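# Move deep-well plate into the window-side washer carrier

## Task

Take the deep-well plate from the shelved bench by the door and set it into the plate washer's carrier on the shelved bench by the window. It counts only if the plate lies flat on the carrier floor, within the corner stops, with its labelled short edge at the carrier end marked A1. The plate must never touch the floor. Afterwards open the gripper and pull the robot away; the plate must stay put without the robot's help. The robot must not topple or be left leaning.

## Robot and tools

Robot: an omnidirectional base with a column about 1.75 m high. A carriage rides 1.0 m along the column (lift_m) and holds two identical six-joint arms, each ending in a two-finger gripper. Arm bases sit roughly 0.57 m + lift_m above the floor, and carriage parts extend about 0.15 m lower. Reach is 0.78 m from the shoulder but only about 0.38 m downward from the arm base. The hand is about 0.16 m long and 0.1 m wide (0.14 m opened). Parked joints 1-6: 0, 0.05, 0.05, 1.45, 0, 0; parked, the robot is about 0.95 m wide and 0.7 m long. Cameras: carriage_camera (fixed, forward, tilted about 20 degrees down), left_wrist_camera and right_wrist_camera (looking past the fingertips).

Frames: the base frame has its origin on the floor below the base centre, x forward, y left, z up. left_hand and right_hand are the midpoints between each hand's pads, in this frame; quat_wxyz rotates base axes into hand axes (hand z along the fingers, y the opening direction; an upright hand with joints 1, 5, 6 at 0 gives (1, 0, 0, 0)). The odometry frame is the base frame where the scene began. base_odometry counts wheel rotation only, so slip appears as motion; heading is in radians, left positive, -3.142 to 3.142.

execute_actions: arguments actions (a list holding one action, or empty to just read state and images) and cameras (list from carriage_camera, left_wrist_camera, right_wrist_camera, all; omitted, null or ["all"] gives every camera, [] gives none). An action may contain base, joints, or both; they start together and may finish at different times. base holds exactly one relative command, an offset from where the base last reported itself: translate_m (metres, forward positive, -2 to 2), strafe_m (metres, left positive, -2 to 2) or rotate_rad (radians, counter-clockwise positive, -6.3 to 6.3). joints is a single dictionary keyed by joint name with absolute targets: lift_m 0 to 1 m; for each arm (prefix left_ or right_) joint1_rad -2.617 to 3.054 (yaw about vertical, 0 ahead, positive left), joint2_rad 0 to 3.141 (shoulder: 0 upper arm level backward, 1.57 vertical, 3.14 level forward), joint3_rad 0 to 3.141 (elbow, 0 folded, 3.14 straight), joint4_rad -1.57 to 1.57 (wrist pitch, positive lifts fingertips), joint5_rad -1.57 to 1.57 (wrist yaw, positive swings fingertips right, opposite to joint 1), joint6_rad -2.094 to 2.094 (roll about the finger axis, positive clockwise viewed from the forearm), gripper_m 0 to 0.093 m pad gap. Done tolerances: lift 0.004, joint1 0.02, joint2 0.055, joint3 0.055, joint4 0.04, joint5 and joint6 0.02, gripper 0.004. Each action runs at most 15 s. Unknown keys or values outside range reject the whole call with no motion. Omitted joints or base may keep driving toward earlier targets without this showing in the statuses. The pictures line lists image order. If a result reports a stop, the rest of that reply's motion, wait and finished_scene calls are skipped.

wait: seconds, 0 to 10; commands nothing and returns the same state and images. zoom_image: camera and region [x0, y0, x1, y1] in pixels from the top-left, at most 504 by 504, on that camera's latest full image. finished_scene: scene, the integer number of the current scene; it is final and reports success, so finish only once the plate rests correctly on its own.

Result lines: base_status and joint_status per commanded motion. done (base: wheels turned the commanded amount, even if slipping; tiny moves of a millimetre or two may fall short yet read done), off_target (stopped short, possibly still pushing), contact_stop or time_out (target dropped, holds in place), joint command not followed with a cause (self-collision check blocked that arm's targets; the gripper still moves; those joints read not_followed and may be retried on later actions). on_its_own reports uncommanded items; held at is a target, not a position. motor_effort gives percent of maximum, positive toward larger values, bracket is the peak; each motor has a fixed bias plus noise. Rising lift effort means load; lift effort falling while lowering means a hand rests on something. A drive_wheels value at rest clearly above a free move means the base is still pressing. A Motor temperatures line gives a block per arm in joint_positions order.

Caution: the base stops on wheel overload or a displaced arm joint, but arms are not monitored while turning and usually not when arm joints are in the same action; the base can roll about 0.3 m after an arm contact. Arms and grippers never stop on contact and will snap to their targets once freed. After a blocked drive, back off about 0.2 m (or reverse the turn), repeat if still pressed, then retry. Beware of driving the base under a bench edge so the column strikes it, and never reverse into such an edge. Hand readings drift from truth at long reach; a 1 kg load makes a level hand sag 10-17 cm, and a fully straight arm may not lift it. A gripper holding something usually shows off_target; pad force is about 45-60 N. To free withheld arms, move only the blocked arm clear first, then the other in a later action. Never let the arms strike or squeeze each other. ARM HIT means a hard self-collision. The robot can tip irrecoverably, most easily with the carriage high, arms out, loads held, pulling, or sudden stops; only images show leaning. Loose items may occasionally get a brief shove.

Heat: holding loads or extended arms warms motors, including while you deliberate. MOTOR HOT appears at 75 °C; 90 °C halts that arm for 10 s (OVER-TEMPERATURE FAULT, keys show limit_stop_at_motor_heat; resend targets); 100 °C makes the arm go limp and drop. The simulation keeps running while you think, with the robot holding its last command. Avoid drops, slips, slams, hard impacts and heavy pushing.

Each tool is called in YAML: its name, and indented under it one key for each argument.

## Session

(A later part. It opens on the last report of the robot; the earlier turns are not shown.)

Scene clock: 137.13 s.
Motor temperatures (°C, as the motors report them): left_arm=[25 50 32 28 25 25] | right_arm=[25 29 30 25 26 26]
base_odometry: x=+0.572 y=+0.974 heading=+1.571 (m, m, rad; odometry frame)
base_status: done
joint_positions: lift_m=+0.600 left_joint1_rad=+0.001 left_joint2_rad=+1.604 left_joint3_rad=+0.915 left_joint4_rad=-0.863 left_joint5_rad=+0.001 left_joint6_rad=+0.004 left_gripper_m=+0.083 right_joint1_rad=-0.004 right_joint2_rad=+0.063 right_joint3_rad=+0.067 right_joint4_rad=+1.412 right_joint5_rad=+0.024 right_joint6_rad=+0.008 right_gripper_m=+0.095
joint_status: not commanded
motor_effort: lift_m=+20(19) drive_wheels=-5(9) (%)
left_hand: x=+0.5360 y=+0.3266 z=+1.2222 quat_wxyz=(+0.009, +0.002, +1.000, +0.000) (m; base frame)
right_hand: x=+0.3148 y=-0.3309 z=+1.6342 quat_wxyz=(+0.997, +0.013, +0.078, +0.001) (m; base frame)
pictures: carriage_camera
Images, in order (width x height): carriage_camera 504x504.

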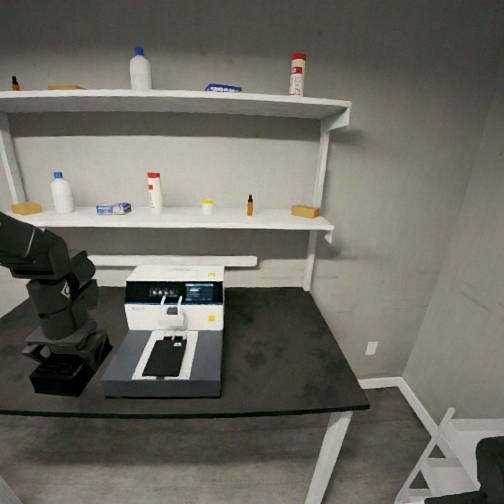

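execute_actions:
  actions:
    - {"base":{"strafe_m":-0.05},"joints":{"lift_m":0.63,"left_joint2_rad":2.55,"left_joint3_rad":1.6,"left_joint4_rad":-0.62}}
  cameras: []

execute_actions:
  actions:
    - {"base":{"translate_m":0.07}}
  cameras: ["left_wrist_camera","carriage_camera"]

zoom_image:
  camera: "carriage_camera"
  region: [70,300,230,430]

Scene clock: 145.03 s.
Motor temperatures (°C, as the motors report them): left_arm=[25 49 32 28 25 25] | right_arm=[25 29 31 25 26 26]
base_odometry: x=+0.622 y=+0.974 heading=+1.571 (m, m, rad; odometry frame)
base_status: done
joint_positions: lift_m=+0.630 left_joint1_rad=-0.003 left_joint2_rad=+2.553 left_joint3_rad=+1.585 left_joint4_rad=-0.613 left_joint5_rad=+0.001 left_joint6_rad=+0.004 left_gripper_m=+0.083 right_joint1_rad=-0.004 right_joint2_rad=+0.063 right_joint3_rad=+0.067 right_joint4_rad=+1.412 right_joint5_rad=+0.024 right_joint6_rad=+0.008 right_gripper_m=+0.095
joint_status: all done
motor_effort: lift_m=+19(30) drive_wheels=+2(8) (%)
left_hand: x=+0.7010 y=+0.3252 z=+1.0767 quat_wxyz=(-0.005, +0.004, +1.000, -0.001) (m; base frame)
right_hand: x=+0.3147 y=-0.3309 z=+1.6642 quat_wxyz=(+0.997, +0.012, +0.077, +0.001) (m; base frame)
pictures: none
No camera images: the call's "cameras" was empty. Leave "cameras" out to get every camera's image.

Scene clock: 146.37 s.
Motor temperatures (°C, as the motors report them): left_arm=[25 50 32 28 25 25] | right_arm=[25 29 31 25 26 26]
base_odometry: x=+0.622 y=+1.044 heading=+1.570 (m, m, rad; odometry frame)
base_status: done
joint_positions: lift_m=+0.630 left_joint1_rad=-0.003 left_joint2_rad=+2.553 left_joint3_rad=+1.585 left_joint4_rad=-0.614 left_joint5_rad=+0.001 left_joint6_rad=+0.004 left_gripper_m=+0.083 right_joint1_rad=-0.004 right_joint2_rad=+0.063 right_joint3_rad=+0.067 right_joint4_rad=+1.412 right_joint5_rad=+0.024 right_joint6_rad=+0.008 right_gripper_m=+0.095
joint_status: not commanded
motor_effort: lift_m=+19(19) drive_wheels=-4(10) (%)
left_hand: x=+0.7005 y=+0.3252 z=+1.0767 quat_wxyz=(-0.006, +0.004, +1.000, -0.001) (m; base frame)
right_hand: x=+0.3148 y=-0.3309 z=+1.6642 quat_wxyz=(+0.997, +0.012, +0.078, +0.001) (m; base frame)
pictures: carriage_camera, left_wrist_camera
Images, in order (width x height): carriage_camera 504x504, left_wrist_camera 504x504.

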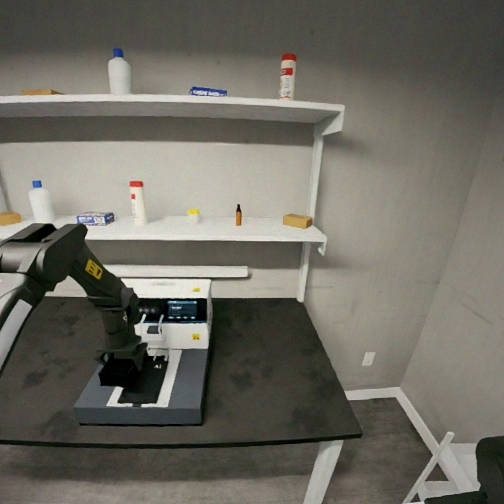

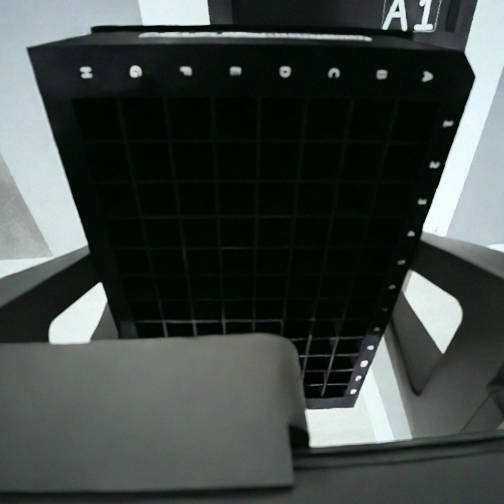

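Region (70, 300, 230, 430) of carriage_camera's 504x504 image, scaled by 3.150, with more detail than that image has; it fills the top 410 rows of this view, and the rest is white.

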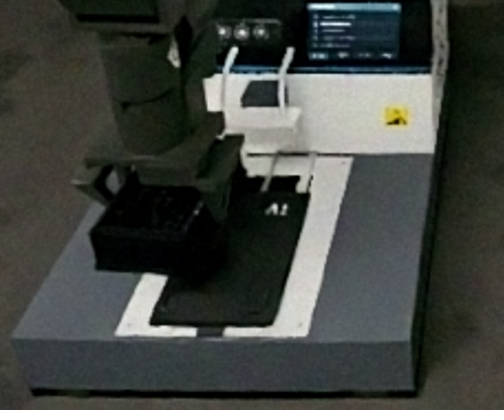

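execute_actions:
  actions:
    - {"base":{"strafe_m":-0.035},"joints":{"lift_m":0.61,"left_joint4_rad":-0.595}}
  cameras: ["left_wrist_camera","carriage_camera"]

zoom_image:
  camera: "carriage_camera"
  region: [70,300,230,430]

Scene clock: 151.50 s.
Motor temperatures (°C, as the motors report them): left_arm=[25 52 33 28 25 25] | right_arm=[25 29 31 25 26 26]
base_odometry: x=+0.657 y=+1.044 heading=+1.571 (m, m, rad; odometry frame)
base_status: done
joint_positions: lift_m=+0.610 left_joint1_rad=-0.003 left_joint2_rad=+2.551 left_joint3_rad=+1.590 left_joint4_rad=-0.596 left_joint5_rad=+0.001 left_joint6_rad=+0.004 left_gripper_m=+0.083 right_joint1_rad=-0.004 right_joint2_rad=+0.063 right_joint3_rad=+0.067 right_joint4_rad=+1.413 right_joint5_rad=+0.024 right_joint6_rad=+0.008 right_gripper_m=+0.095
joint_status: all done
motor_effort: lift_m=+19(23) drive_wheels=+3(6) (%)
left_hand: x=+0.7076 y=+0.3251 z=+1.0585 quat_wxyz=(+0.007, +0.004, +1.000, +0.000) (m; base frame)
right_hand: x=+0.3146 y=-0.3308 z=+1.6443 quat_wxyz=(+0.997, +0.012, +0.077, +0.001) (m; base frame)
pictures: carriage_camera, left_wrist_camera
Images, in order (width x height): carriage_camera 504x504, left_wrist_camera 504x504.

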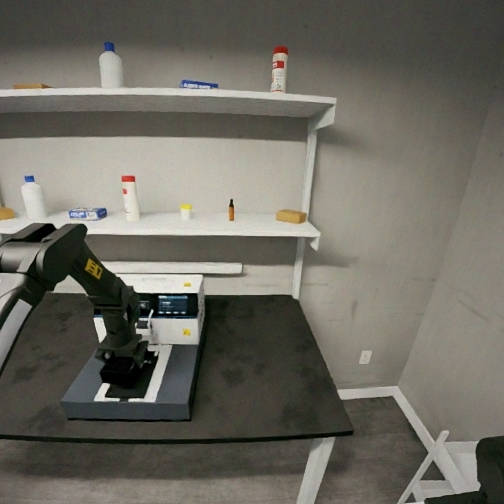

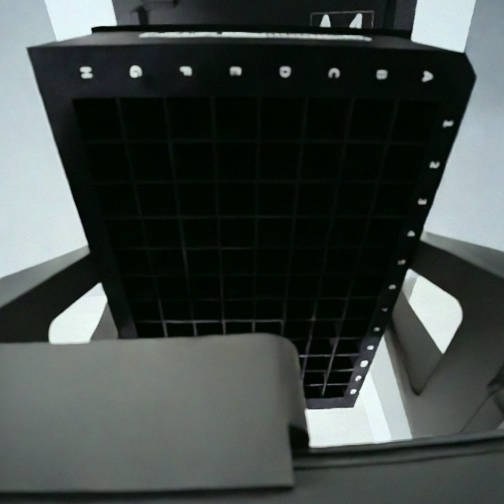

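Region (70, 300, 230, 430) of carriage_camera's 504x504 image, scaled by 3.150, with more detail than that image has; it fills the top 410 rows of this view, and the rest is white.

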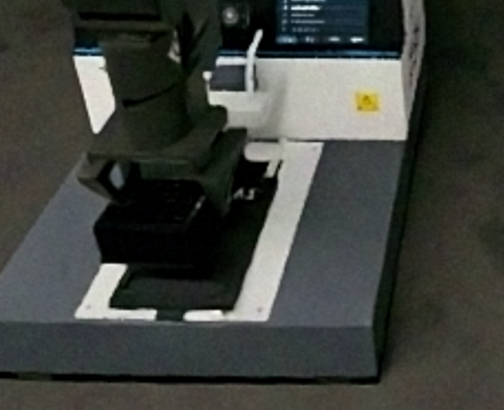

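execute_actions:
  actions:
    - {"base":{"strafe_m":-0.006},"joints":{"lift_m":0.595}}
  cameras: []

execute_actions:
  actions:
    - {"base":{"translate_m":0.006}}
  cameras: ["left_wrist_camera","carriage_camera"]

zoom_image:
  camera: "left_wrist_camera"
  region: [60,0,460,60]

zoom_image:
  camera: "carriage_camera"
  region: [80,330,180,410]

Scene clock: 160.47 s.
Motor temperatures (°C, as the motors report them): left_arm=[25 55 33 28 25 25] | right_arm=[25 30 31 25 26 26]
base_odometry: x=+0.663 y=+1.045 heading=+1.571 (m, m, rad; odometry frame)
base_status: done
joint_positions: lift_m=+0.595 left_joint1_rad=-0.003 left_joint2_rad=+2.552 left_joint3_rad=+1.590 left_joint4_rad=-0.595 left_joint5_rad=+0.001 left_joint6_rad=+0.004 left_gripper_m=+0.083 right_joint1_rad=-0.004 right_joint2_rad=+0.063 right_joint3_rad=+0.067 right_joint4_rad=+1.413 right_joint5_rad=+0.024 right_joint6_rad=+0.008 right_gripper_m=+0.095
joint_status: all done
motor_effort: lift_m=+19(22) drive_wheels=+1(8) (%)
left_hand: x=+0.7076 y=+0.3251 z=+1.0432 quat_wxyz=(+0.007, +0.004, +1.000, +0.000) (m; base frame)
right_hand: x=+0.3146 y=-0.3309 z=+1.6293 quat_wxyz=(+0.997, +0.012, +0.077, +0.001) (m; base frame)
pictures: none
No camera images: the call's "cameras" was empty. Leave "cameras" out to get every camera's image.

Scene clock: 161.07 s.
Motor temperatures (°C, as the motors report them): left_arm=[25 55 33 28 25 25] | right_arm=[25 30 31 25 26 26]
base_odometry: x=+0.663 y=+1.050 heading=+1.571 (m, m, rad; odometry frame)
base_status: done
joint_positions: lift_m=+0.595 left_joint1_rad=-0.003 left_joint2_rad=+2.552 left_joint3_rad=+1.590 left_joint4_rad=-0.595 left_joint5_rad=+0.001 left_joint6_rad=+0.004 left_gripper_m=+0.083 right_joint1_rad=-0.004 right_joint2_rad=+0.063 right_joint3_rad=+0.067 right_joint4_rad=+1.413 right_joint5_rad=+0.024 right_joint6_rad=+0.008 right_gripper_m=+0.095
joint_status: not commanded
motor_effort: lift_m=+19(19) drive_wheels=-4(4) (%)
left_hand: x=+0.7076 y=+0.3251 z=+1.0432 quat_wxyz=(+0.007, +0.004, +1.000, +0.000) (m; base frame)
right_hand: x=+0.3145 y=-0.3309 z=+1.6293 quat_wxyz=(+0.997, +0.012, +0.077, +0.001) (m; base frame)
pictures: carriage_camera, left_wrist_camera
Images, in order (width x height): carriage_camera 504x504, left_wrist_camera 504x504.

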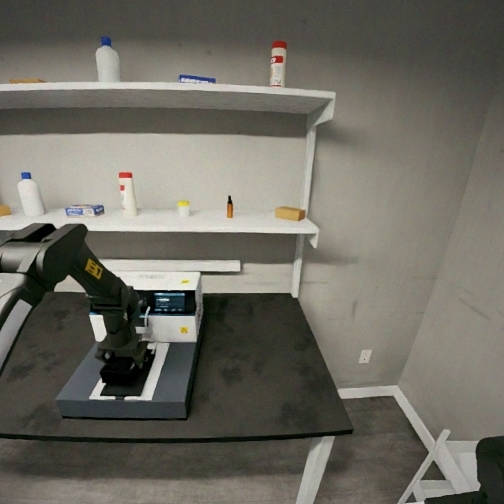

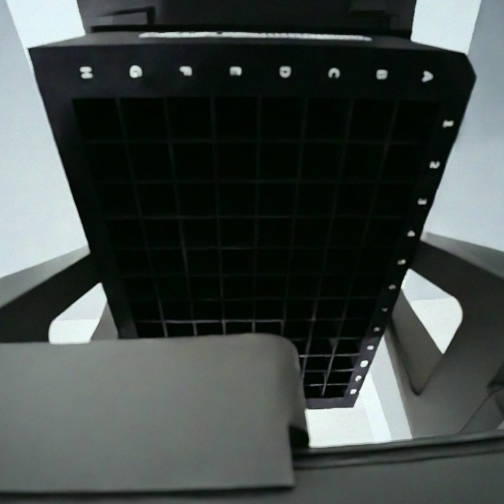

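Region (60, 0, 460, 60) of left_wrist_camera's 504x504 image, scaled by 1.260, with more detail than that image has; it fills the top 76 rows of this view, and the rest is white.

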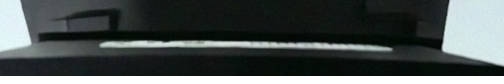

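Region (80, 330, 180, 410) of carriage_camera's 504x504 image, scaled by 5.040, with more detail than that image has; it fills the top 403 rows of this view, and the rest is white.

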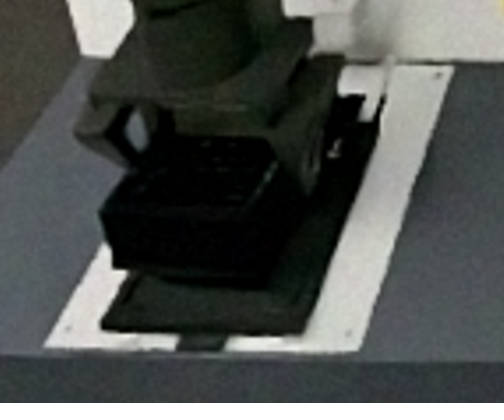

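execute_actions:
  actions:
    - {"joints":{"lift_m":0.582}}
  cameras: ["left_wrist_camera","carriage_camera"]

zoom_image:
  camera: "left_wrist_camera"
  region: [50,0,200,60]

zoom_image:
  camera: "carriage_camera"
  region: [80,330,180,410]

Scene clock: 166.17 s.
Motor temperatures (°C, as the motors report them): left_arm=[25 57 33 28 25 25] | right_arm=[25 30 31 25 26 26]
base_odometry: x=+0.663 y=+1.050 heading=+1.571 (m, m, rad; odometry frame)
base_status: not commanded
joint_positions: lift_m=+0.582 left_joint1_rad=-0.003 left_joint2_rad=+2.552 left_joint3_rad=+1.590 left_joint4_rad=-0.595 left_joint5_rad=+0.001 left_joint6_rad=+0.004 left_gripper_m=+0.083 right_joint1_rad=-0.004 right_joint2_rad=+0.063 right_joint3_rad=+0.067 right_joint4_rad=+1.413 right_joint5_rad=+0.024 right_joint6_rad=+0.008 right_gripper_m=+0.095
joint_status: all done
motor_effort: lift_m=+19(18) drive_wheels=-4(4) (%)
left_hand: x=+0.7076 y=+0.3251 z=+1.0301 quat_wxyz=(+0.007, +0.004, +1.000, +0.000) (m; base frame)
right_hand: x=+0.3145 y=-0.3309 z=+1.6163 quat_wxyz=(+0.997, +0.012, +0.077, +0.001) (m; base frame)
pictures: carriage_camera, left_wrist_camera
Images, in order (width x height): carriage_camera 504x504, left_wrist_camera 504x504.

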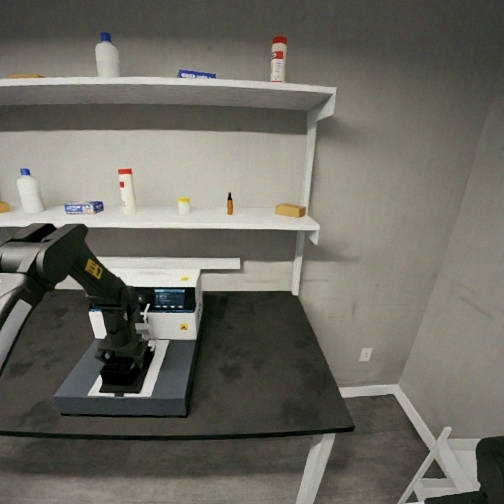

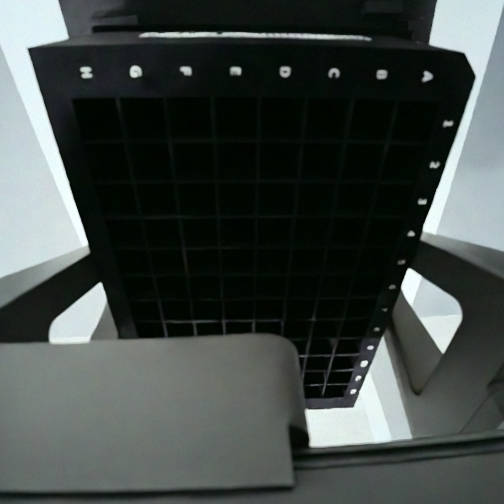

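Region (50, 0, 200, 60) of left_wrist_camera's 504x504 image, scaled by 3.360, with more detail than that image has; it fills the top 202 rows of this view, and the rest is white.

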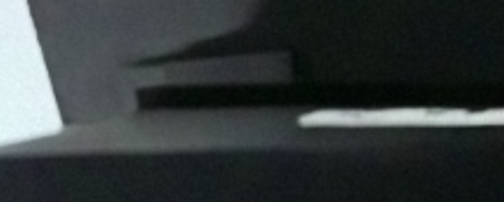

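Region (80, 330, 180, 410) of carriage_camera's 504x504 image, scaled by 5.040, with more detail than that image has; it fills the top 403 rows of this view, and the rest is white.

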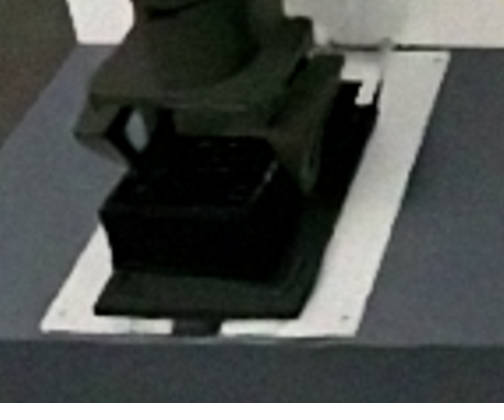

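execute_actions:
  actions:
    - {"base":{"strafe_m":-0.003},"joints":{"left_joint6_rad":-0.05}}
  cameras: ["left_wrist_camera"]

zoom_image:
  camera: "left_wrist_camera"
  region: [20,0,260,60]

zoom_image:
  camera: "left_wrist_camera"
  region: [250,0,490,60]

Scene clock: 173.33 s.
Motor temperatures (°C, as the motors report them): left_arm=[25 59 33 28 25 25] | right_arm=[25 30 31 25 26 26]
base_odometry: x=+0.666 y=+1.050 heading=+1.571 (m, m, rad; odometry frame)
base_status: done
joint_positions: lift_m=+0.582 left_joint1_rad=-0.003 left_joint2_rad=+2.552 left_joint3_rad=+1.590 left_joint4_rad=-0.595 left_joint5_rad=+0.001 left_joint6_rad=-0.043 left_gripper_m=+0.083 right_joint1_rad=-0.004 right_joint2_rad=+0.063 right_joint3_rad=+0.067 right_joint4_rad=+1.413 right_joint5_rad=+0.024 right_joint6_rad=+0.008 right_gripper_m=+0.095
joint_status: all done
motor_effort: lift_m=+19(19) drive_wheels=-1(5) (%)
left_hand: x=+0.7077 y=+0.3252 z=+1.0301 quat_wxyz=(+0.007, -0.020, +1.000, -0.001) (m; base frame)
right_hand: x=+0.3145 y=-0.3309 z=+1.6163 quat_wxyz=(+0.997, +0.012, +0.077, +0.001) (m; base frame)
pictures: left_wrist_camera
Images, in order (width x height): left_wrist_camera 504x504.

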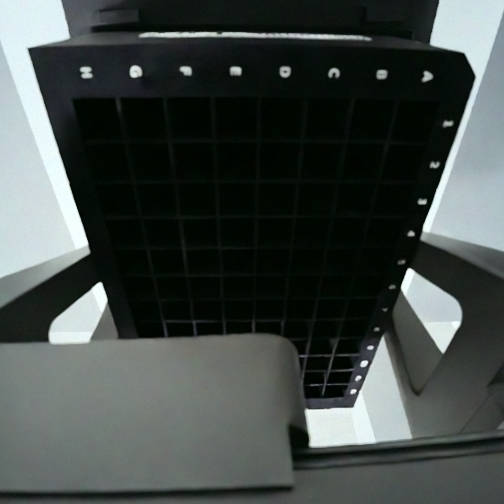

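Region (20, 0, 260, 60) of left_wrist_camera's 504x504 image, scaled by 2.100, with more detail than that image has; it fills the top 126 rows of this view, and the rest is white.

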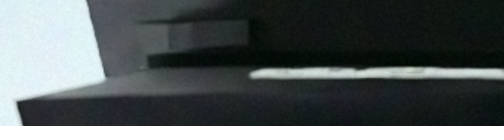

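Region (250, 0, 490, 60) of left_wrist_camera's 504x504 image, scaled by 2.100, with more detail than that image has; it fills the top 126 rows of this view, and the rest is white.

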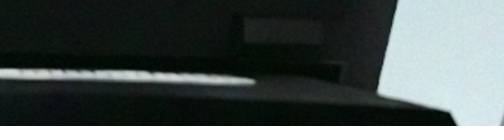

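Aligned now; lowering further.

execute_actions:
  actions:
    - {"joints":{"lift_m":0.572}}
  cameras: ["left_wrist_camera","carriage_camera"]

zoom_image:
  camera: "left_wrist_camera"
  region: [20,0,260,60]

zoom_image:
  camera: "left_wrist_camera"
  region: [250,0,490,60]

zoom_image:
  camera: "carriage_camera"
  region: [80,340,170,405]

Scene clock: 178.53 s.
Motor temperatures (°C, as the motors report them): left_arm=[25 60 34 28 25 25] | right_arm=[25 30 31 25 26 26]
base_odometry: x=+0.666 y=+1.050 heading=+1.571 (m, m, rad; odometry frame)
base_status: not commanded
joint_positions: lift_m=+0.572 left_joint1_rad=-0.003 left_joint2_rad=+2.542 left_joint3_rad=+1.590 left_joint4_rad=-0.600 left_joint5_rad=+0.003 left_joint6_rad=-0.047 left_gripper_m=+0.083 right_joint1_rad=-0.004 right_joint2_rad=+0.063 right_joint3_rad=+0.067 right_joint4_rad=+1.414 right_joint5_rad=+0.024 right_joint6_rad=+0.008 right_gripper_m=+0.095
joint_status: all done
motor_effort: lift_m=+18(19) drive_wheels=-1(0) (%)
left_hand: x=+0.7091 y=+0.3248 z=+1.0243 quat_wxyz=(+0.010, -0.022, +1.000, -0.002) (m; base frame)
right_hand: x=+0.3144 y=-0.3309 z=+1.6064 quat_wxyz=(+0.997, +0.012, +0.077, +0.001) (m; base frame)
pictures: carriage_camera, left_wrist_camera
Images, in order (width x height): carriage_camera 504x504, left_wrist_camera 504x504.

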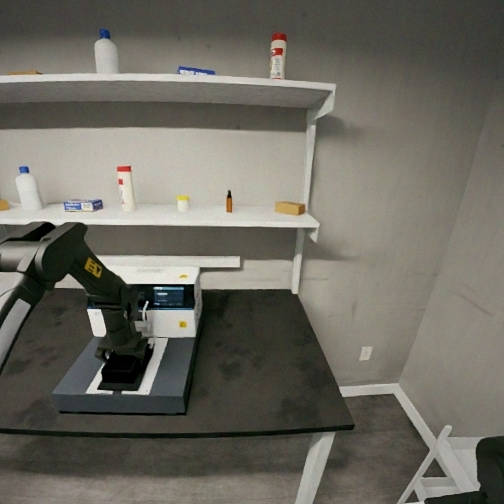

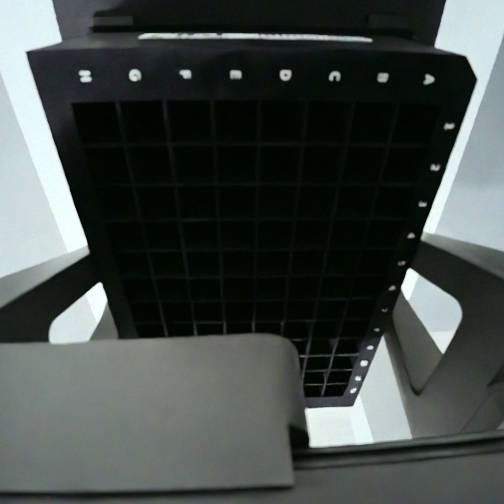

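Region (20, 0, 260, 60) of left_wrist_camera's 504x504 image, scaled by 2.100, with more detail than that image has; it fills the top 126 rows of this view, and the rest is white.

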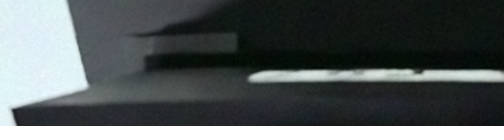

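Region (250, 0, 490, 60) of left_wrist_camera's 504x504 image, scaled by 2.100, with more detail than that image has; it fills the top 126 rows of this view, and the rest is white.

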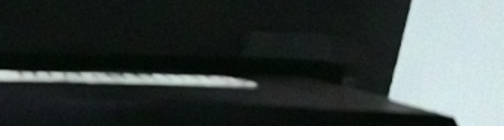

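Region (80, 340, 170, 405) of carriage_camera's 504x504 image, scaled by 5.600, with more detail than that image has.

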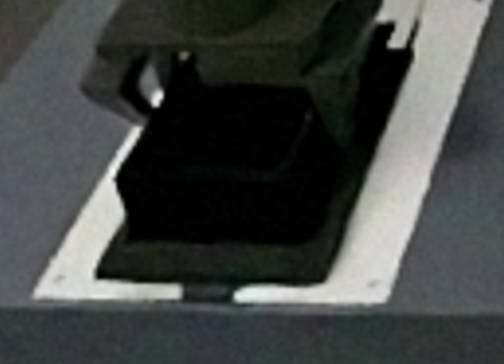

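execute_actions:
  actions:
    - {"joints":{"left_gripper_m":0.093}}
  cameras: ["left_wrist_camera"]

execute_actions:
  actions:
    - {"joints":{"lift_m":0.66}}
  cameras: ["left_wrist_camera","carriage_camera"]

zoom_image:
  camera: "left_wrist_camera"
  region: [100,0,400,340]

zoom_image:
  camera: "carriage_camera"
  region: [80,360,170,430]

Scene clock: 184.57 s.
Motor temperatures (°C, as the motors report them): left_arm=[25 61 34 28 25 25] | right_arm=[25 30 31 25 26 26]
base_odometry: x=+0.666 y=+1.050 heading=+1.571 (m, m, rad; odometry frame)
base_status: not commanded
joint_positions: lift_m=+0.572 left_joint1_rad=-0.003 left_joint2_rad=+2.542 left_joint3_rad=+1.590 left_joint4_rad=-0.599 left_joint5_rad=+0.003 left_joint6_rad=-0.048 left_gripper_m=+0.093 right_joint1_rad=-0.004 right_joint2_rad=+0.063 right_joint3_rad=+0.067 right_joint4_rad=+1.414 right_joint5_rad=+0.024 right_joint6_rad=+0.008 right_gripper_m=+0.095
joint_status: all done
motor_effort: lift_m=+18(18) drive_wheels=-1(1) (%)
left_hand: x=+0.7092 y=+0.3248 z=+1.0243 quat_wxyz=(+0.010, -0.022, +1.000, -0.002) (m; base frame)
right_hand: x=+0.3144 y=-0.3309 z=+1.6064 quat_wxyz=(+0.997, +0.012, +0.077, +0.001) (m; base frame)
pictures: left_wrist_camera
Images, in order (width x height): left_wrist_camera 504x504.

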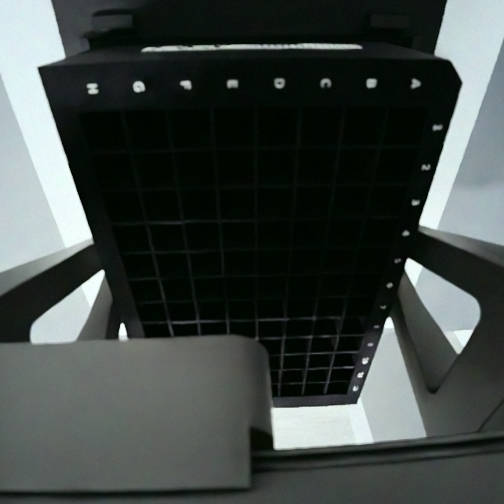

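Scene clock: 185.47 s.
Motor temperatures (°C, as the motors report them): left_arm=[25 62 34 28 25 25] | right_arm=[25 30 31 25 26 26]
base_odometry: x=+0.666 y=+1.050 heading=+1.571 (m, m, rad; odometry frame)
base_status: not commanded
joint_positions: lift_m=+0.660 left_joint1_rad=-0.003 left_joint2_rad=+2.539 left_joint3_rad=+1.590 left_joint4_rad=-0.595 left_joint5_rad=+0.003 left_joint6_rad=-0.048 left_gripper_m=+0.093 right_joint1_rad=-0.004 right_joint2_rad=+0.063 right_joint3_rad=+0.067 right_joint4_rad=+1.414 right_joint5_rad=+0.024 right_joint6_rad=+0.008 right_gripper_m=+0.095
joint_status: all done
motor_effort: lift_m=+19(21) drive_wheels=+0(0) (%)
left_hand: x=+0.7108 y=+0.3248 z=+1.1132 quat_wxyz=(+0.013, -0.022, +1.000, -0.002) (m; base frame)
right_hand: x=+0.3144 y=-0.3309 z=+1.6943 quat_wxyz=(+0.997, +0.012, +0.077, +0.001) (m; base frame)
pictures: carriage_camera, left_wrist_camera
Images, in order (width x height): carriage_camera 504x504, left_wrist_camera 504x504.

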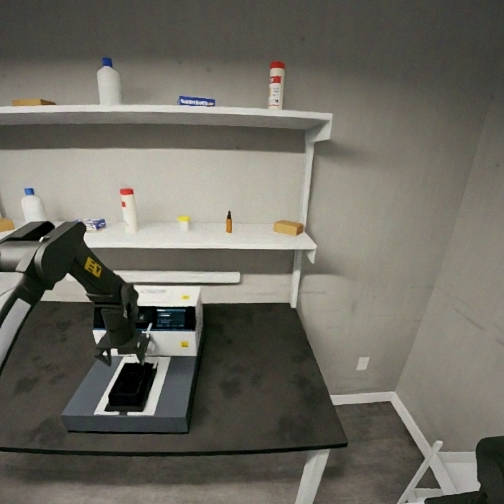

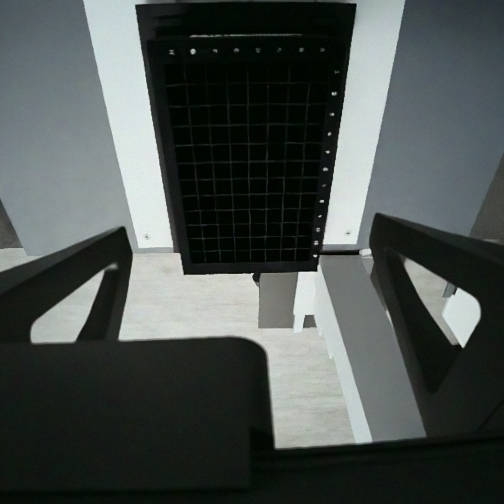

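Region (100, 0, 400, 340) of left_wrist_camera's 504x504 image, scaled by 1.482, with more detail than that image has; it fills the left 445 columns of this view, and the rest is white.

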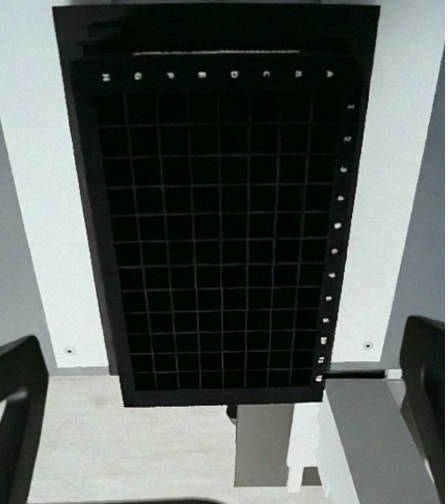

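Region (80, 360, 170, 430) of carriage_camera's 504x504 image, scaled by 5.600, with more detail than that image has.

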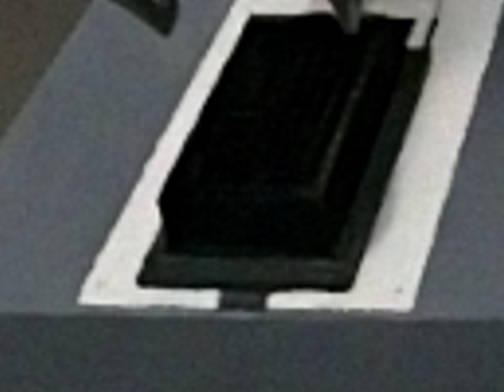

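execute_actions:
  actions:
    - {"joints":{"lift_m":0.568}}
  cameras: ["left_wrist_camera"]

execute_actions:
  actions:
    - {"joints":{"left_gripper_m":0.07}}
  cameras: []

execute_actions:
  actions:
    - {"base":{"translate_m":0.006}}
  cameras: ["left_wrist_camera"]

execute_actions:
  actions:
    - {"joints":{"left_gripper_m":0.093}}
  cameras: ["left_wrist_camera"]

Scene clock: 191.87 s.
Motor temperatures (°C, as the motors report them): left_arm=[25 62 34 29 25 25] | right_arm=[25 30 31 25 26 26]
base_odometry: x=+0.666 y=+1.050 heading=+1.571 (m, m, rad; odometry frame)
base_status: not commanded
joint_positions: lift_m=+0.568 left_joint1_rad=-0.003 left_joint2_rad=+2.546 left_joint3_rad=+1.592 left_joint4_rad=-0.593 left_joint5_rad=+0.003 left_joint6_rad=-0.048 left_gripper_m=+0.093 right_joint1_rad=-0.004 right_joint2_rad=+0.063 right_joint3_rad=+0.067 right_joint4_rad=+1.414 right_joint5_rad=+0.024 right_joint6_rad=+0.008 right_gripper_m=+0.095
joint_status: all done
motor_effort: lift_m=+18(22) drive_wheels=-1(1) (%)
left_hand: x=+0.7106 y=+0.3247 z=+1.0191 quat_wxyz=(+0.012, -0.022, +1.000, -0.002) (m; base frame)
right_hand: x=+0.3144 y=-0.3309 z=+1.6024 quat_wxyz=(+0.997, +0.012, +0.077, +0.001) (m; base frame)
pictures: left_wrist_camera
Images, in order (width x height): left_wrist_camera 504x504.

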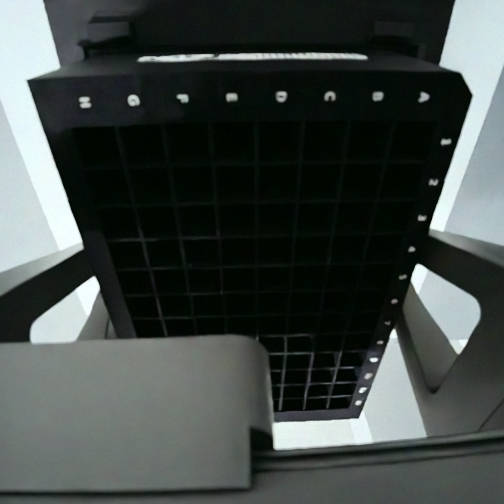

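Scene clock: 192.37 s.
Motor temperatures (°C, as the motors report them): left_arm=[25 62 34 29 25 25] | right_arm=[25 30 31 25 26 26]
base_odometry: x=+0.666 y=+1.050 heading=+1.571 (m, m, rad; odometry frame)
base_status: not commanded
joint_positions: lift_m=+0.568 left_joint1_rad=-0.003 left_joint2_rad=+2.546 left_joint3_rad=+1.592 left_joint4_rad=-0.593 left_joint5_rad=+0.004 left_joint6_rad=-0.047 left_gripper_m=+0.084 right_joint1_rad=-0.004 right_joint2_rad=+0.063 right_joint3_rad=+0.067 right_joint4_rad=+1.414 right_joint5_rad=+0.024 right_joint6_rad=+0.008 right_gripper_m=+0.095
joint_status: left_gripper_m off_target (ended at +0.084, target +0.070)
motor_effort: lift_m=+18(18) drive_wheels=+0(1) (%)
left_hand: x=+0.7106 y=+0.3245 z=+1.0191 quat_wxyz=(+0.012, -0.022, +1.000, -0.002) (m; base frame)
right_hand: x=+0.3144 y=-0.3309 z=+1.6024 quat_wxyz=(+0.997, +0.012, +0.077, +0.001) (m; base frame)
pictures: none
No camera images: the call's "cameras" was empty. Leave "cameras" out to get every camera's image.

Scene clock: 193.03 s.
Motor temperatures (°C, as the motors report them): left_arm=[25 63 34 29 25 25] | right_arm=[25 30 31 25 26 26]
base_odometry: x=+0.666 y=+1.056 heading=+1.570 (m, m, rad; odometry frame)
base_status: done
joint_positions: lift_m=+0.568 left_joint1_rad=-0.003 left_joint2_rad=+2.546 left_joint3_rad=+1.592 left_joint4_rad=-0.616 left_joint5_rad=+0.002 left_joint6_rad=-0.047 left_gripper_m=+0.084 right_joint1_rad=-0.004 right_joint2_rad=+0.063 right_joint3_rad=+0.067 right_joint4_rad=+1.413 right_joint5_rad=+0.024 right_joint6_rad=+0.008 right_gripper_m=+0.095
joint_status: not commanded
motor_effort: lift_m=+18(18) drive_wheels=+3(5) (%)
left_hand: x=+0.7052 y=+0.3249 z=+1.0190 quat_wxyz=(+0.001, -0.022, +1.000, -0.001) (m; base frame)
right_hand: x=+0.3145 y=-0.3309 z=+1.6024 quat_wxyz=(+0.997, +0.012, +0.077, +0.001) (m; base frame)
pictures: left_wrist_camera
Images, in order (width x height): left_wrist_camera 504x504.

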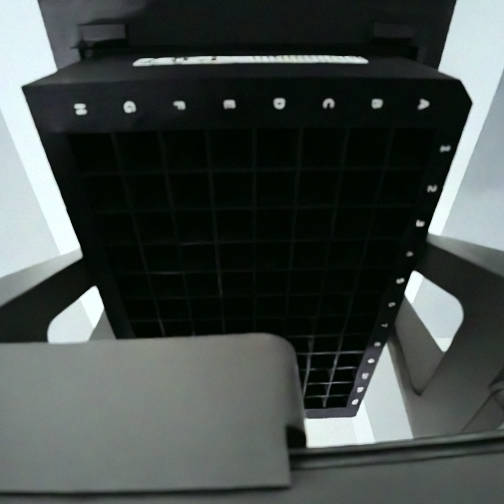

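Scene clock: 193.53 s.
Motor temperatures (°C, as the motors report them): left_arm=[25 63 34 29 25 25] | right_arm=[25 30 31 25 26 26]
base_odometry: x=+0.666 y=+1.056 heading=+1.570 (m, m, rad; odometry frame)
base_status: not commanded
joint_positions: lift_m=+0.568 left_joint1_rad=-0.003 left_joint2_rad=+2.546 left_joint3_rad=+1.592 left_joint4_rad=-0.610 left_joint5_rad=+0.002 left_joint6_rad=-0.047 left_gripper_m=+0.093 right_joint1_rad=-0.004 right_joint2_rad=+0.063 right_joint3_rad=+0.067 right_joint4_rad=+1.413 right_joint5_rad=+0.024 right_joint6_rad=+0.008 right_gripper_m=+0.095
joint_status: all done
motor_effort: lift_m=+18(18) drive_wheels=+3(3) (%)
left_hand: x=+0.7065 y=+0.3249 z=+1.0191 quat_wxyz=(+0.004, -0.022, +1.000, -0.001) (m; base frame)
right_hand: x=+0.3145 y=-0.3309 z=+1.6024 quat_wxyz=(+0.997, +0.012, +0.077, +0.001) (m; base frame)
pictures: left_wrist_camera
Images, in order (width x height): left_wrist_camera 504x504.

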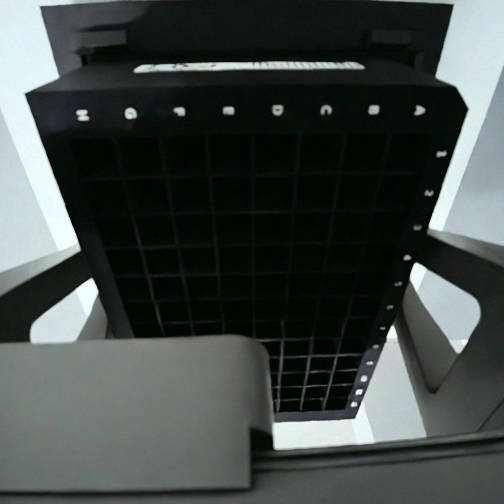

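execute_actions:
  actions:
    - {"joints":{"lift_m":0.63}}
  cameras: []

execute_actions:
  actions:
    - {"base":{"translate_m":-0.15},"joints":{"left_joint4_rad":-0.3}}
  cameras: ["left_wrist_camera","carriage_camera"]

zoom_image:
  camera: "left_wrist_camera"
  region: [100,0,400,300]

Scene clock: 200.13 s.
Motor temperatures (°C, as the motors report them): left_arm=[25 64 34 29 25 25] | right_arm=[25 30 31 25 26 26]
base_odometry: x=+0.666 y=+1.056 heading=+1.570 (m, m, rad; odometry frame)
base_status: not commanded
joint_positions: lift_m=+0.630 left_joint1_rad=-0.003 left_joint2_rad=+2.538 left_joint3_rad=+1.592 left_joint4_rad=-0.598 left_joint5_rad=+0.002 left_joint6_rad=-0.047 left_gripper_m=+0.093 right_joint1_rad=-0.004 right_joint2_rad=+0.063 right_joint3_rad=+0.067 right_joint4_rad=+1.413 right_joint5_rad=+0.024 right_joint6_rad=+0.008 right_gripper_m=+0.095
joint_status: all done
motor_effort: lift_m=+19(23) drive_wheels=+3(3) (%)
left_hand: x=+0.7115 y=+0.3249 z=+1.0844 quat_wxyz=(+0.013, -0.022, +1.000, -0.001) (m; base frame)
right_hand: x=+0.3145 y=-0.3309 z=+1.6643 quat_wxyz=(+0.997, +0.012, +0.077, +0.001) (m; base frame)
pictures: none
No camera images: the call's "cameras" was empty. Leave "cameras" out to get every camera's image.

Scene clock: 202.30 s.
Motor temperatures (°C, as the motors report them): left_arm=[25 64 34 29 25 25] | right_arm=[25 30 31 25 26 26]
base_odometry: x=+0.667 y=+0.906 heading=+1.570 (m, m, rad; odometry frame)
base_status: done
joint_positions: lift_m=+0.630 left_joint1_rad=-0.003 left_joint2_rad=+2.539 left_joint3_rad=+1.592 left_joint4_rad=-0.300 left_joint5_rad=+0.002 left_joint6_rad=-0.047 left_gripper_m=+0.093 right_joint1_rad=-0.004 right_joint2_rad=+0.063 right_joint3_rad=+0.067 right_joint4_rad=+1.414 right_joint5_rad=+0.024 right_joint6_rad=+0.008 right_gripper_m=+0.095
joint_status: all done
motor_effort: lift_m=+19(18) drive_wheels=+1(7) (%)
left_hand: x=+0.7834 y=+0.3247 z=+1.0968 quat_wxyz=(+0.162, -0.022, +0.987, -0.005) (m; base frame)
right_hand: x=+0.3143 y=-0.3309 z=+1.6643 quat_wxyz=(+0.997, +0.012, +0.076, +0.001) (m; base frame)
pictures: carriage_camera, left_wrist_camera
Images, in order (width x height): carriage_camera 504x504, left_wrist_camera 504x504.

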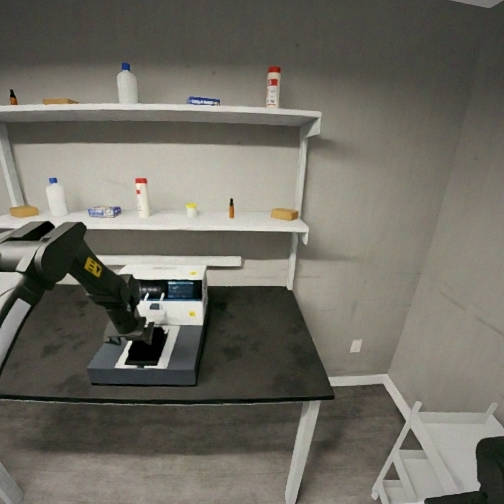

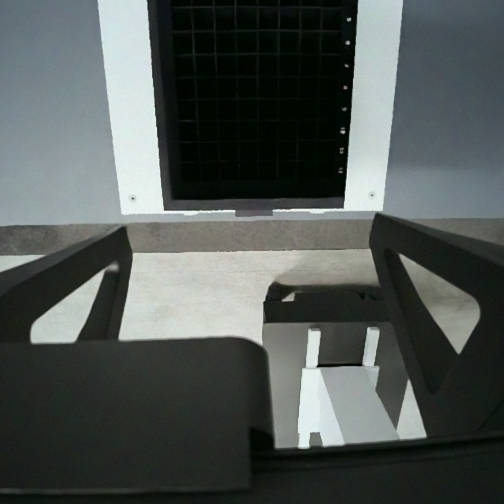

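Region (100, 0, 400, 300) of left_wrist_camera's 504x504 image, scaled by 1.680, with more detail than that image has.

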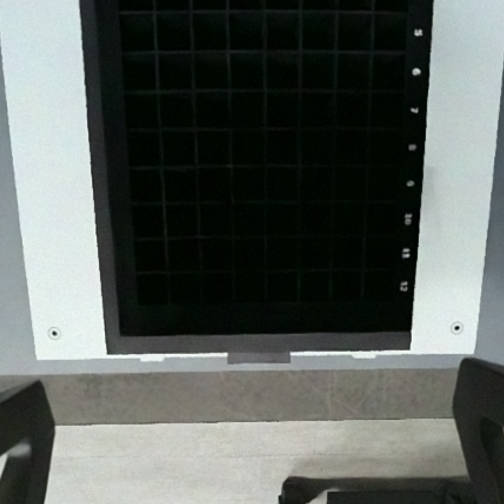

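execute_actions:
  actions:
    - {"base":{"translate_m":-0.07}}
  cameras: ["left_wrist_camera","carriage_camera"]

zoom_image:
  camera: "left_wrist_camera"
  region: [100,0,400,140]

zoom_image:
  camera: "carriage_camera"
  region: [110,310,190,370]

Scene clock: 210.30 s.
Motor temperatures (°C, as the motors report them): left_arm=[25 65 35 29 25 25] | right_arm=[25 30 32 25 26 26]
base_odometry: x=+0.667 y=+0.836 heading=+1.569 (m, m, rad; odometry frame)
base_status: done
joint_positions: lift_m=+0.630 left_joint1_rad=-0.003 left_joint2_rad=+2.539 left_joint3_rad=+1.592 left_joint4_rad=-0.299 left_joint5_rad=+0.002 left_joint6_rad=-0.047 left_gripper_m=+0.093 right_joint1_rad=-0.004 right_joint2_rad=+0.063 right_joint3_rad=+0.067 right_joint4_rad=+1.414 right_joint5_rad=+0.024 right_joint6_rad=+0.008 right_gripper_m=+0.095
joint_status: not commanded
motor_effort: lift_m=+19(19) drive_wheels=-2(6) (%)
left_hand: x=+0.7834 y=+0.3247 z=+1.0969 quat_wxyz=(+0.162, -0.022, +0.987, -0.005) (m; base frame)
right_hand: x=+0.3142 y=-0.3309 z=+1.6644 quat_wxyz=(+0.997, +0.012, +0.076, +0.001) (m; base frame)
pictures: carriage_camera, left_wrist_camera
Images, in order (width x height): carriage_camera 504x504, left_wrist_camera 504x504.

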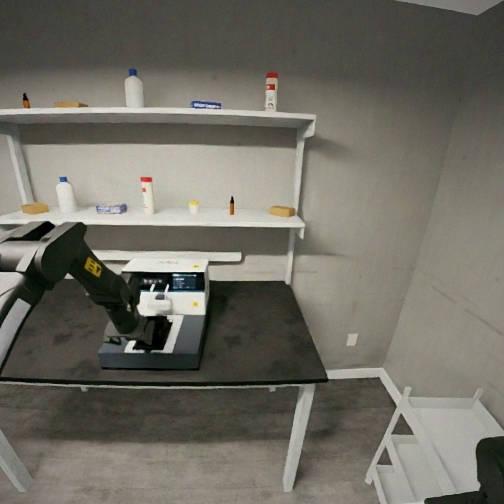

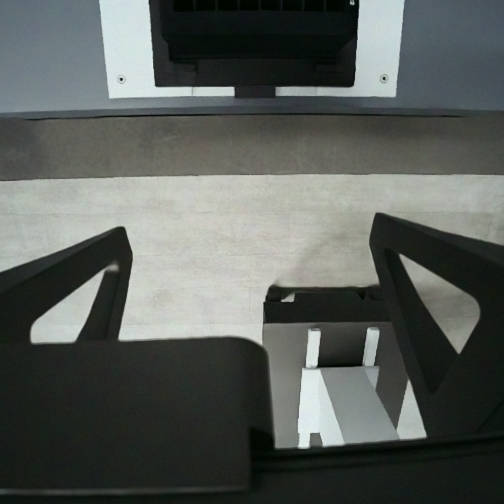

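Region (100, 0, 400, 140) of left_wrist_camera's 504x504 image, scaled by 1.680, with more detail than that image has; it fills the top 235 rows of this view, and the rest is white.

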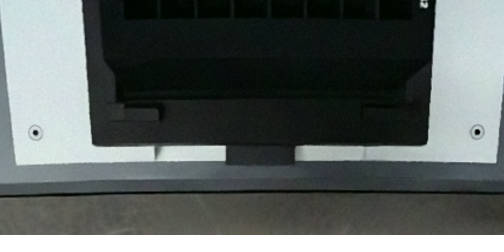

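Region (110, 310, 190, 370) of carriage_camera's 504x504 image, scaled by 6.300, with more detail than that image has; it fills the top 378 rows of this view, and the rest is white.

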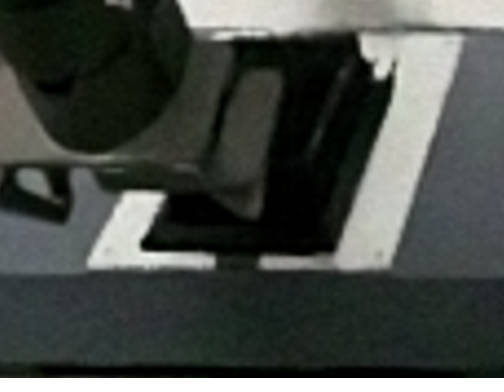

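zoom_image:
  camera: "left_wrist_camera"
  region: [140,20,220,90]

zoom_image:
  camera: "left_wrist_camera"
  region: [290,20,370,90]

Region (140, 20, 220, 90) of left_wrist_camera's 504x504 image, scaled by 6.300, with more detail than that image has; it fills the top 441 rows of this view, and the rest is white.

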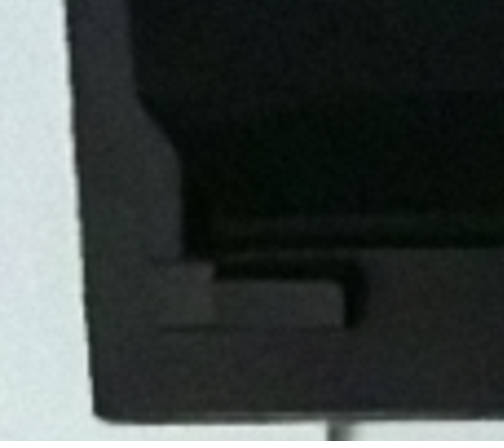

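Region (290, 20, 370, 90) of left_wrist_camera's 504x504 image, scaled by 6.300, with more detail than that image has; it fills the top 441 rows of this view, and the rest is white.

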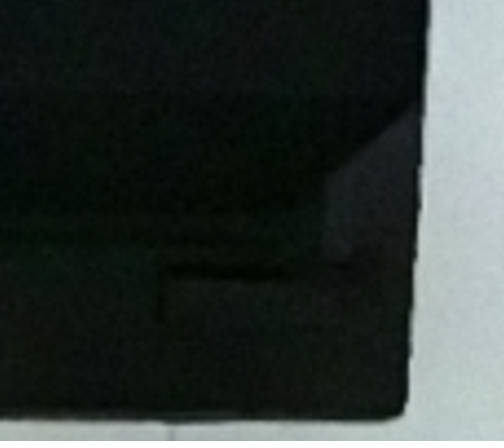

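execute_actions:
  actions:
    - {"base":{"translate_m":0.175},"joints":{"left_joint4_rad":-0.61}}
  cameras: ["left_wrist_camera"]

execute_actions:
  actions:
    - {"joints":{"lift_m":0.568}}
  cameras: ["left_wrist_camera"]

execute_actions:
  actions:
    - {"base":{"strafe_m":-0.007}}
  cameras: ["left_wrist_camera"]

Scene clock: 227.90 s.
Motor temperatures (°C, as the motors report them): left_arm=[25 68 35 30 25 25] | right_arm=[25 30 32 25 26 26]
base_odometry: x=+0.667 y=+1.011 heading=+1.569 (m, m, rad; odometry frame)
base_status: done
joint_positions: lift_m=+0.630 left_joint1_rad=-0.003 left_joint2_rad=+2.539 left_joint3_rad=+1.592 left_joint4_rad=-0.603 left_joint5_rad=+0.002 left_joint6_rad=-0.047 left_gripper_m=+0.093 right_joint1_rad=-0.004 right_joint2_rad=+0.063 right_joint3_rad=+0.067 right_joint4_rad=+1.414 right_joint5_rad=+0.024 right_joint6_rad=+0.008 right_gripper_m=+0.095
joint_status: all done
motor_effort: lift_m=+19(19) drive_wheels=-5(8) (%)
left_hand: x=+0.7103 y=+0.3249 z=+1.0840 quat_wxyz=(+0.011, -0.022, +1.000, -0.001) (m; base frame)
right_hand: x=+0.3144 y=-0.3309 z=+1.6643 quat_wxyz=(+0.997, +0.012, +0.077, +0.001) (m; base frame)
pictures: left_wrist_camera
Images, in order (width x height): left_wrist_camera 504x504.

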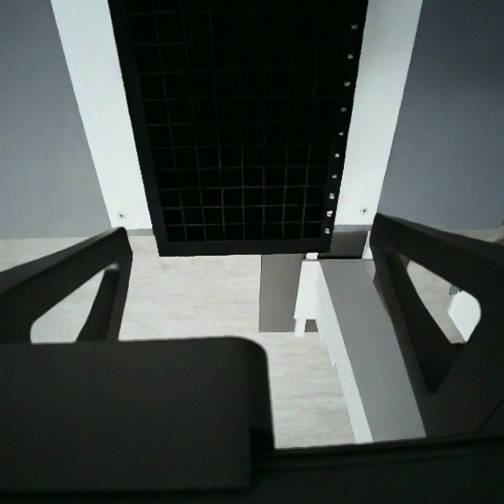

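Scene clock: 228.67 s.
Motor temperatures (°C, as the motors report them): left_arm=[25 68 35 30 25 25] | right_arm=[25 30 32 25 26 26]
base_odometry: x=+0.667 y=+1.011 heading=+1.569 (m, m, rad; odometry frame)
base_status: not commanded
joint_positions: lift_m=+0.568 left_joint1_rad=-0.005 left_joint2_rad=+2.539 left_joint3_rad=+1.596 left_joint4_rad=-0.608 left_joint5_rad=-0.001 left_joint6_rad=-0.048 left_gripper_m=+0.093 right_joint1_rad=-0.004 right_joint2_rad=+0.063 right_joint3_rad=+0.067 right_joint4_rad=+1.413 right_joint5_rad=+0.024 right_joint6_rad=+0.008 right_gripper_m=+0.095
joint_status: all done
motor_effort: lift_m=+19(20) drive_wheels=+3(4) (%)
left_hand: x=+0.7102 y=+0.3248 z=+1.0226 quat_wxyz=(+0.010, -0.021, +1.000, +0.000) (m; base frame)
right_hand: x=+0.3145 y=-0.3309 z=+1.6024 quat_wxyz=(+0.997, +0.013, +0.077, +0.001) (m; base frame)
pictures: left_wrist_camera
Images, in order (width x height): left_wrist_camera 504x504.

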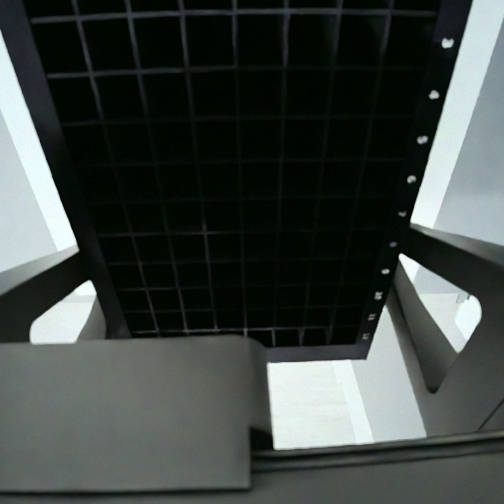

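Scene clock: 229.30 s.
Motor temperatures (°C, as the motors report them): left_arm=[25 68 35 30 25 25] | right_arm=[25 30 32 25 26 26]
base_odometry: x=+0.674 y=+1.011 heading=+1.569 (m, m, rad; odometry frame)
base_status: done
joint_positions: lift_m=+0.568 left_joint1_rad=-0.002 left_joint2_rad=+2.539 left_joint3_rad=+1.596 left_joint4_rad=-0.608 left_joint5_rad=-0.017 left_joint6_rad=-0.048 left_gripper_m=+0.093 right_joint1_rad=-0.004 right_joint2_rad=+0.063 right_joint3_rad=+0.067 right_joint4_rad=+1.414 right_joint5_rad=+0.024 right_joint6_rad=+0.008 right_gripper_m=+0.095
joint_status: not commanded
motor_effort: lift_m=+18(18) drive_wheels=-5(5) (%)
left_hand: x=+0.7103 y=+0.3287 z=+1.0226 quat_wxyz=(+0.010, -0.023, +1.000, +0.008) (m; base frame)
right_hand: x=+0.3144 y=-0.3309 z=+1.6024 quat_wxyz=(+0.997, +0.012, +0.077, +0.001) (m; base frame)
pictures: left_wrist_camera
Images, in order (width x height): left_wrist_camera 504x504.

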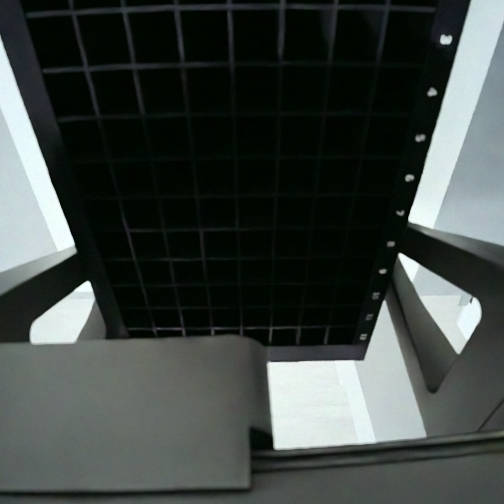

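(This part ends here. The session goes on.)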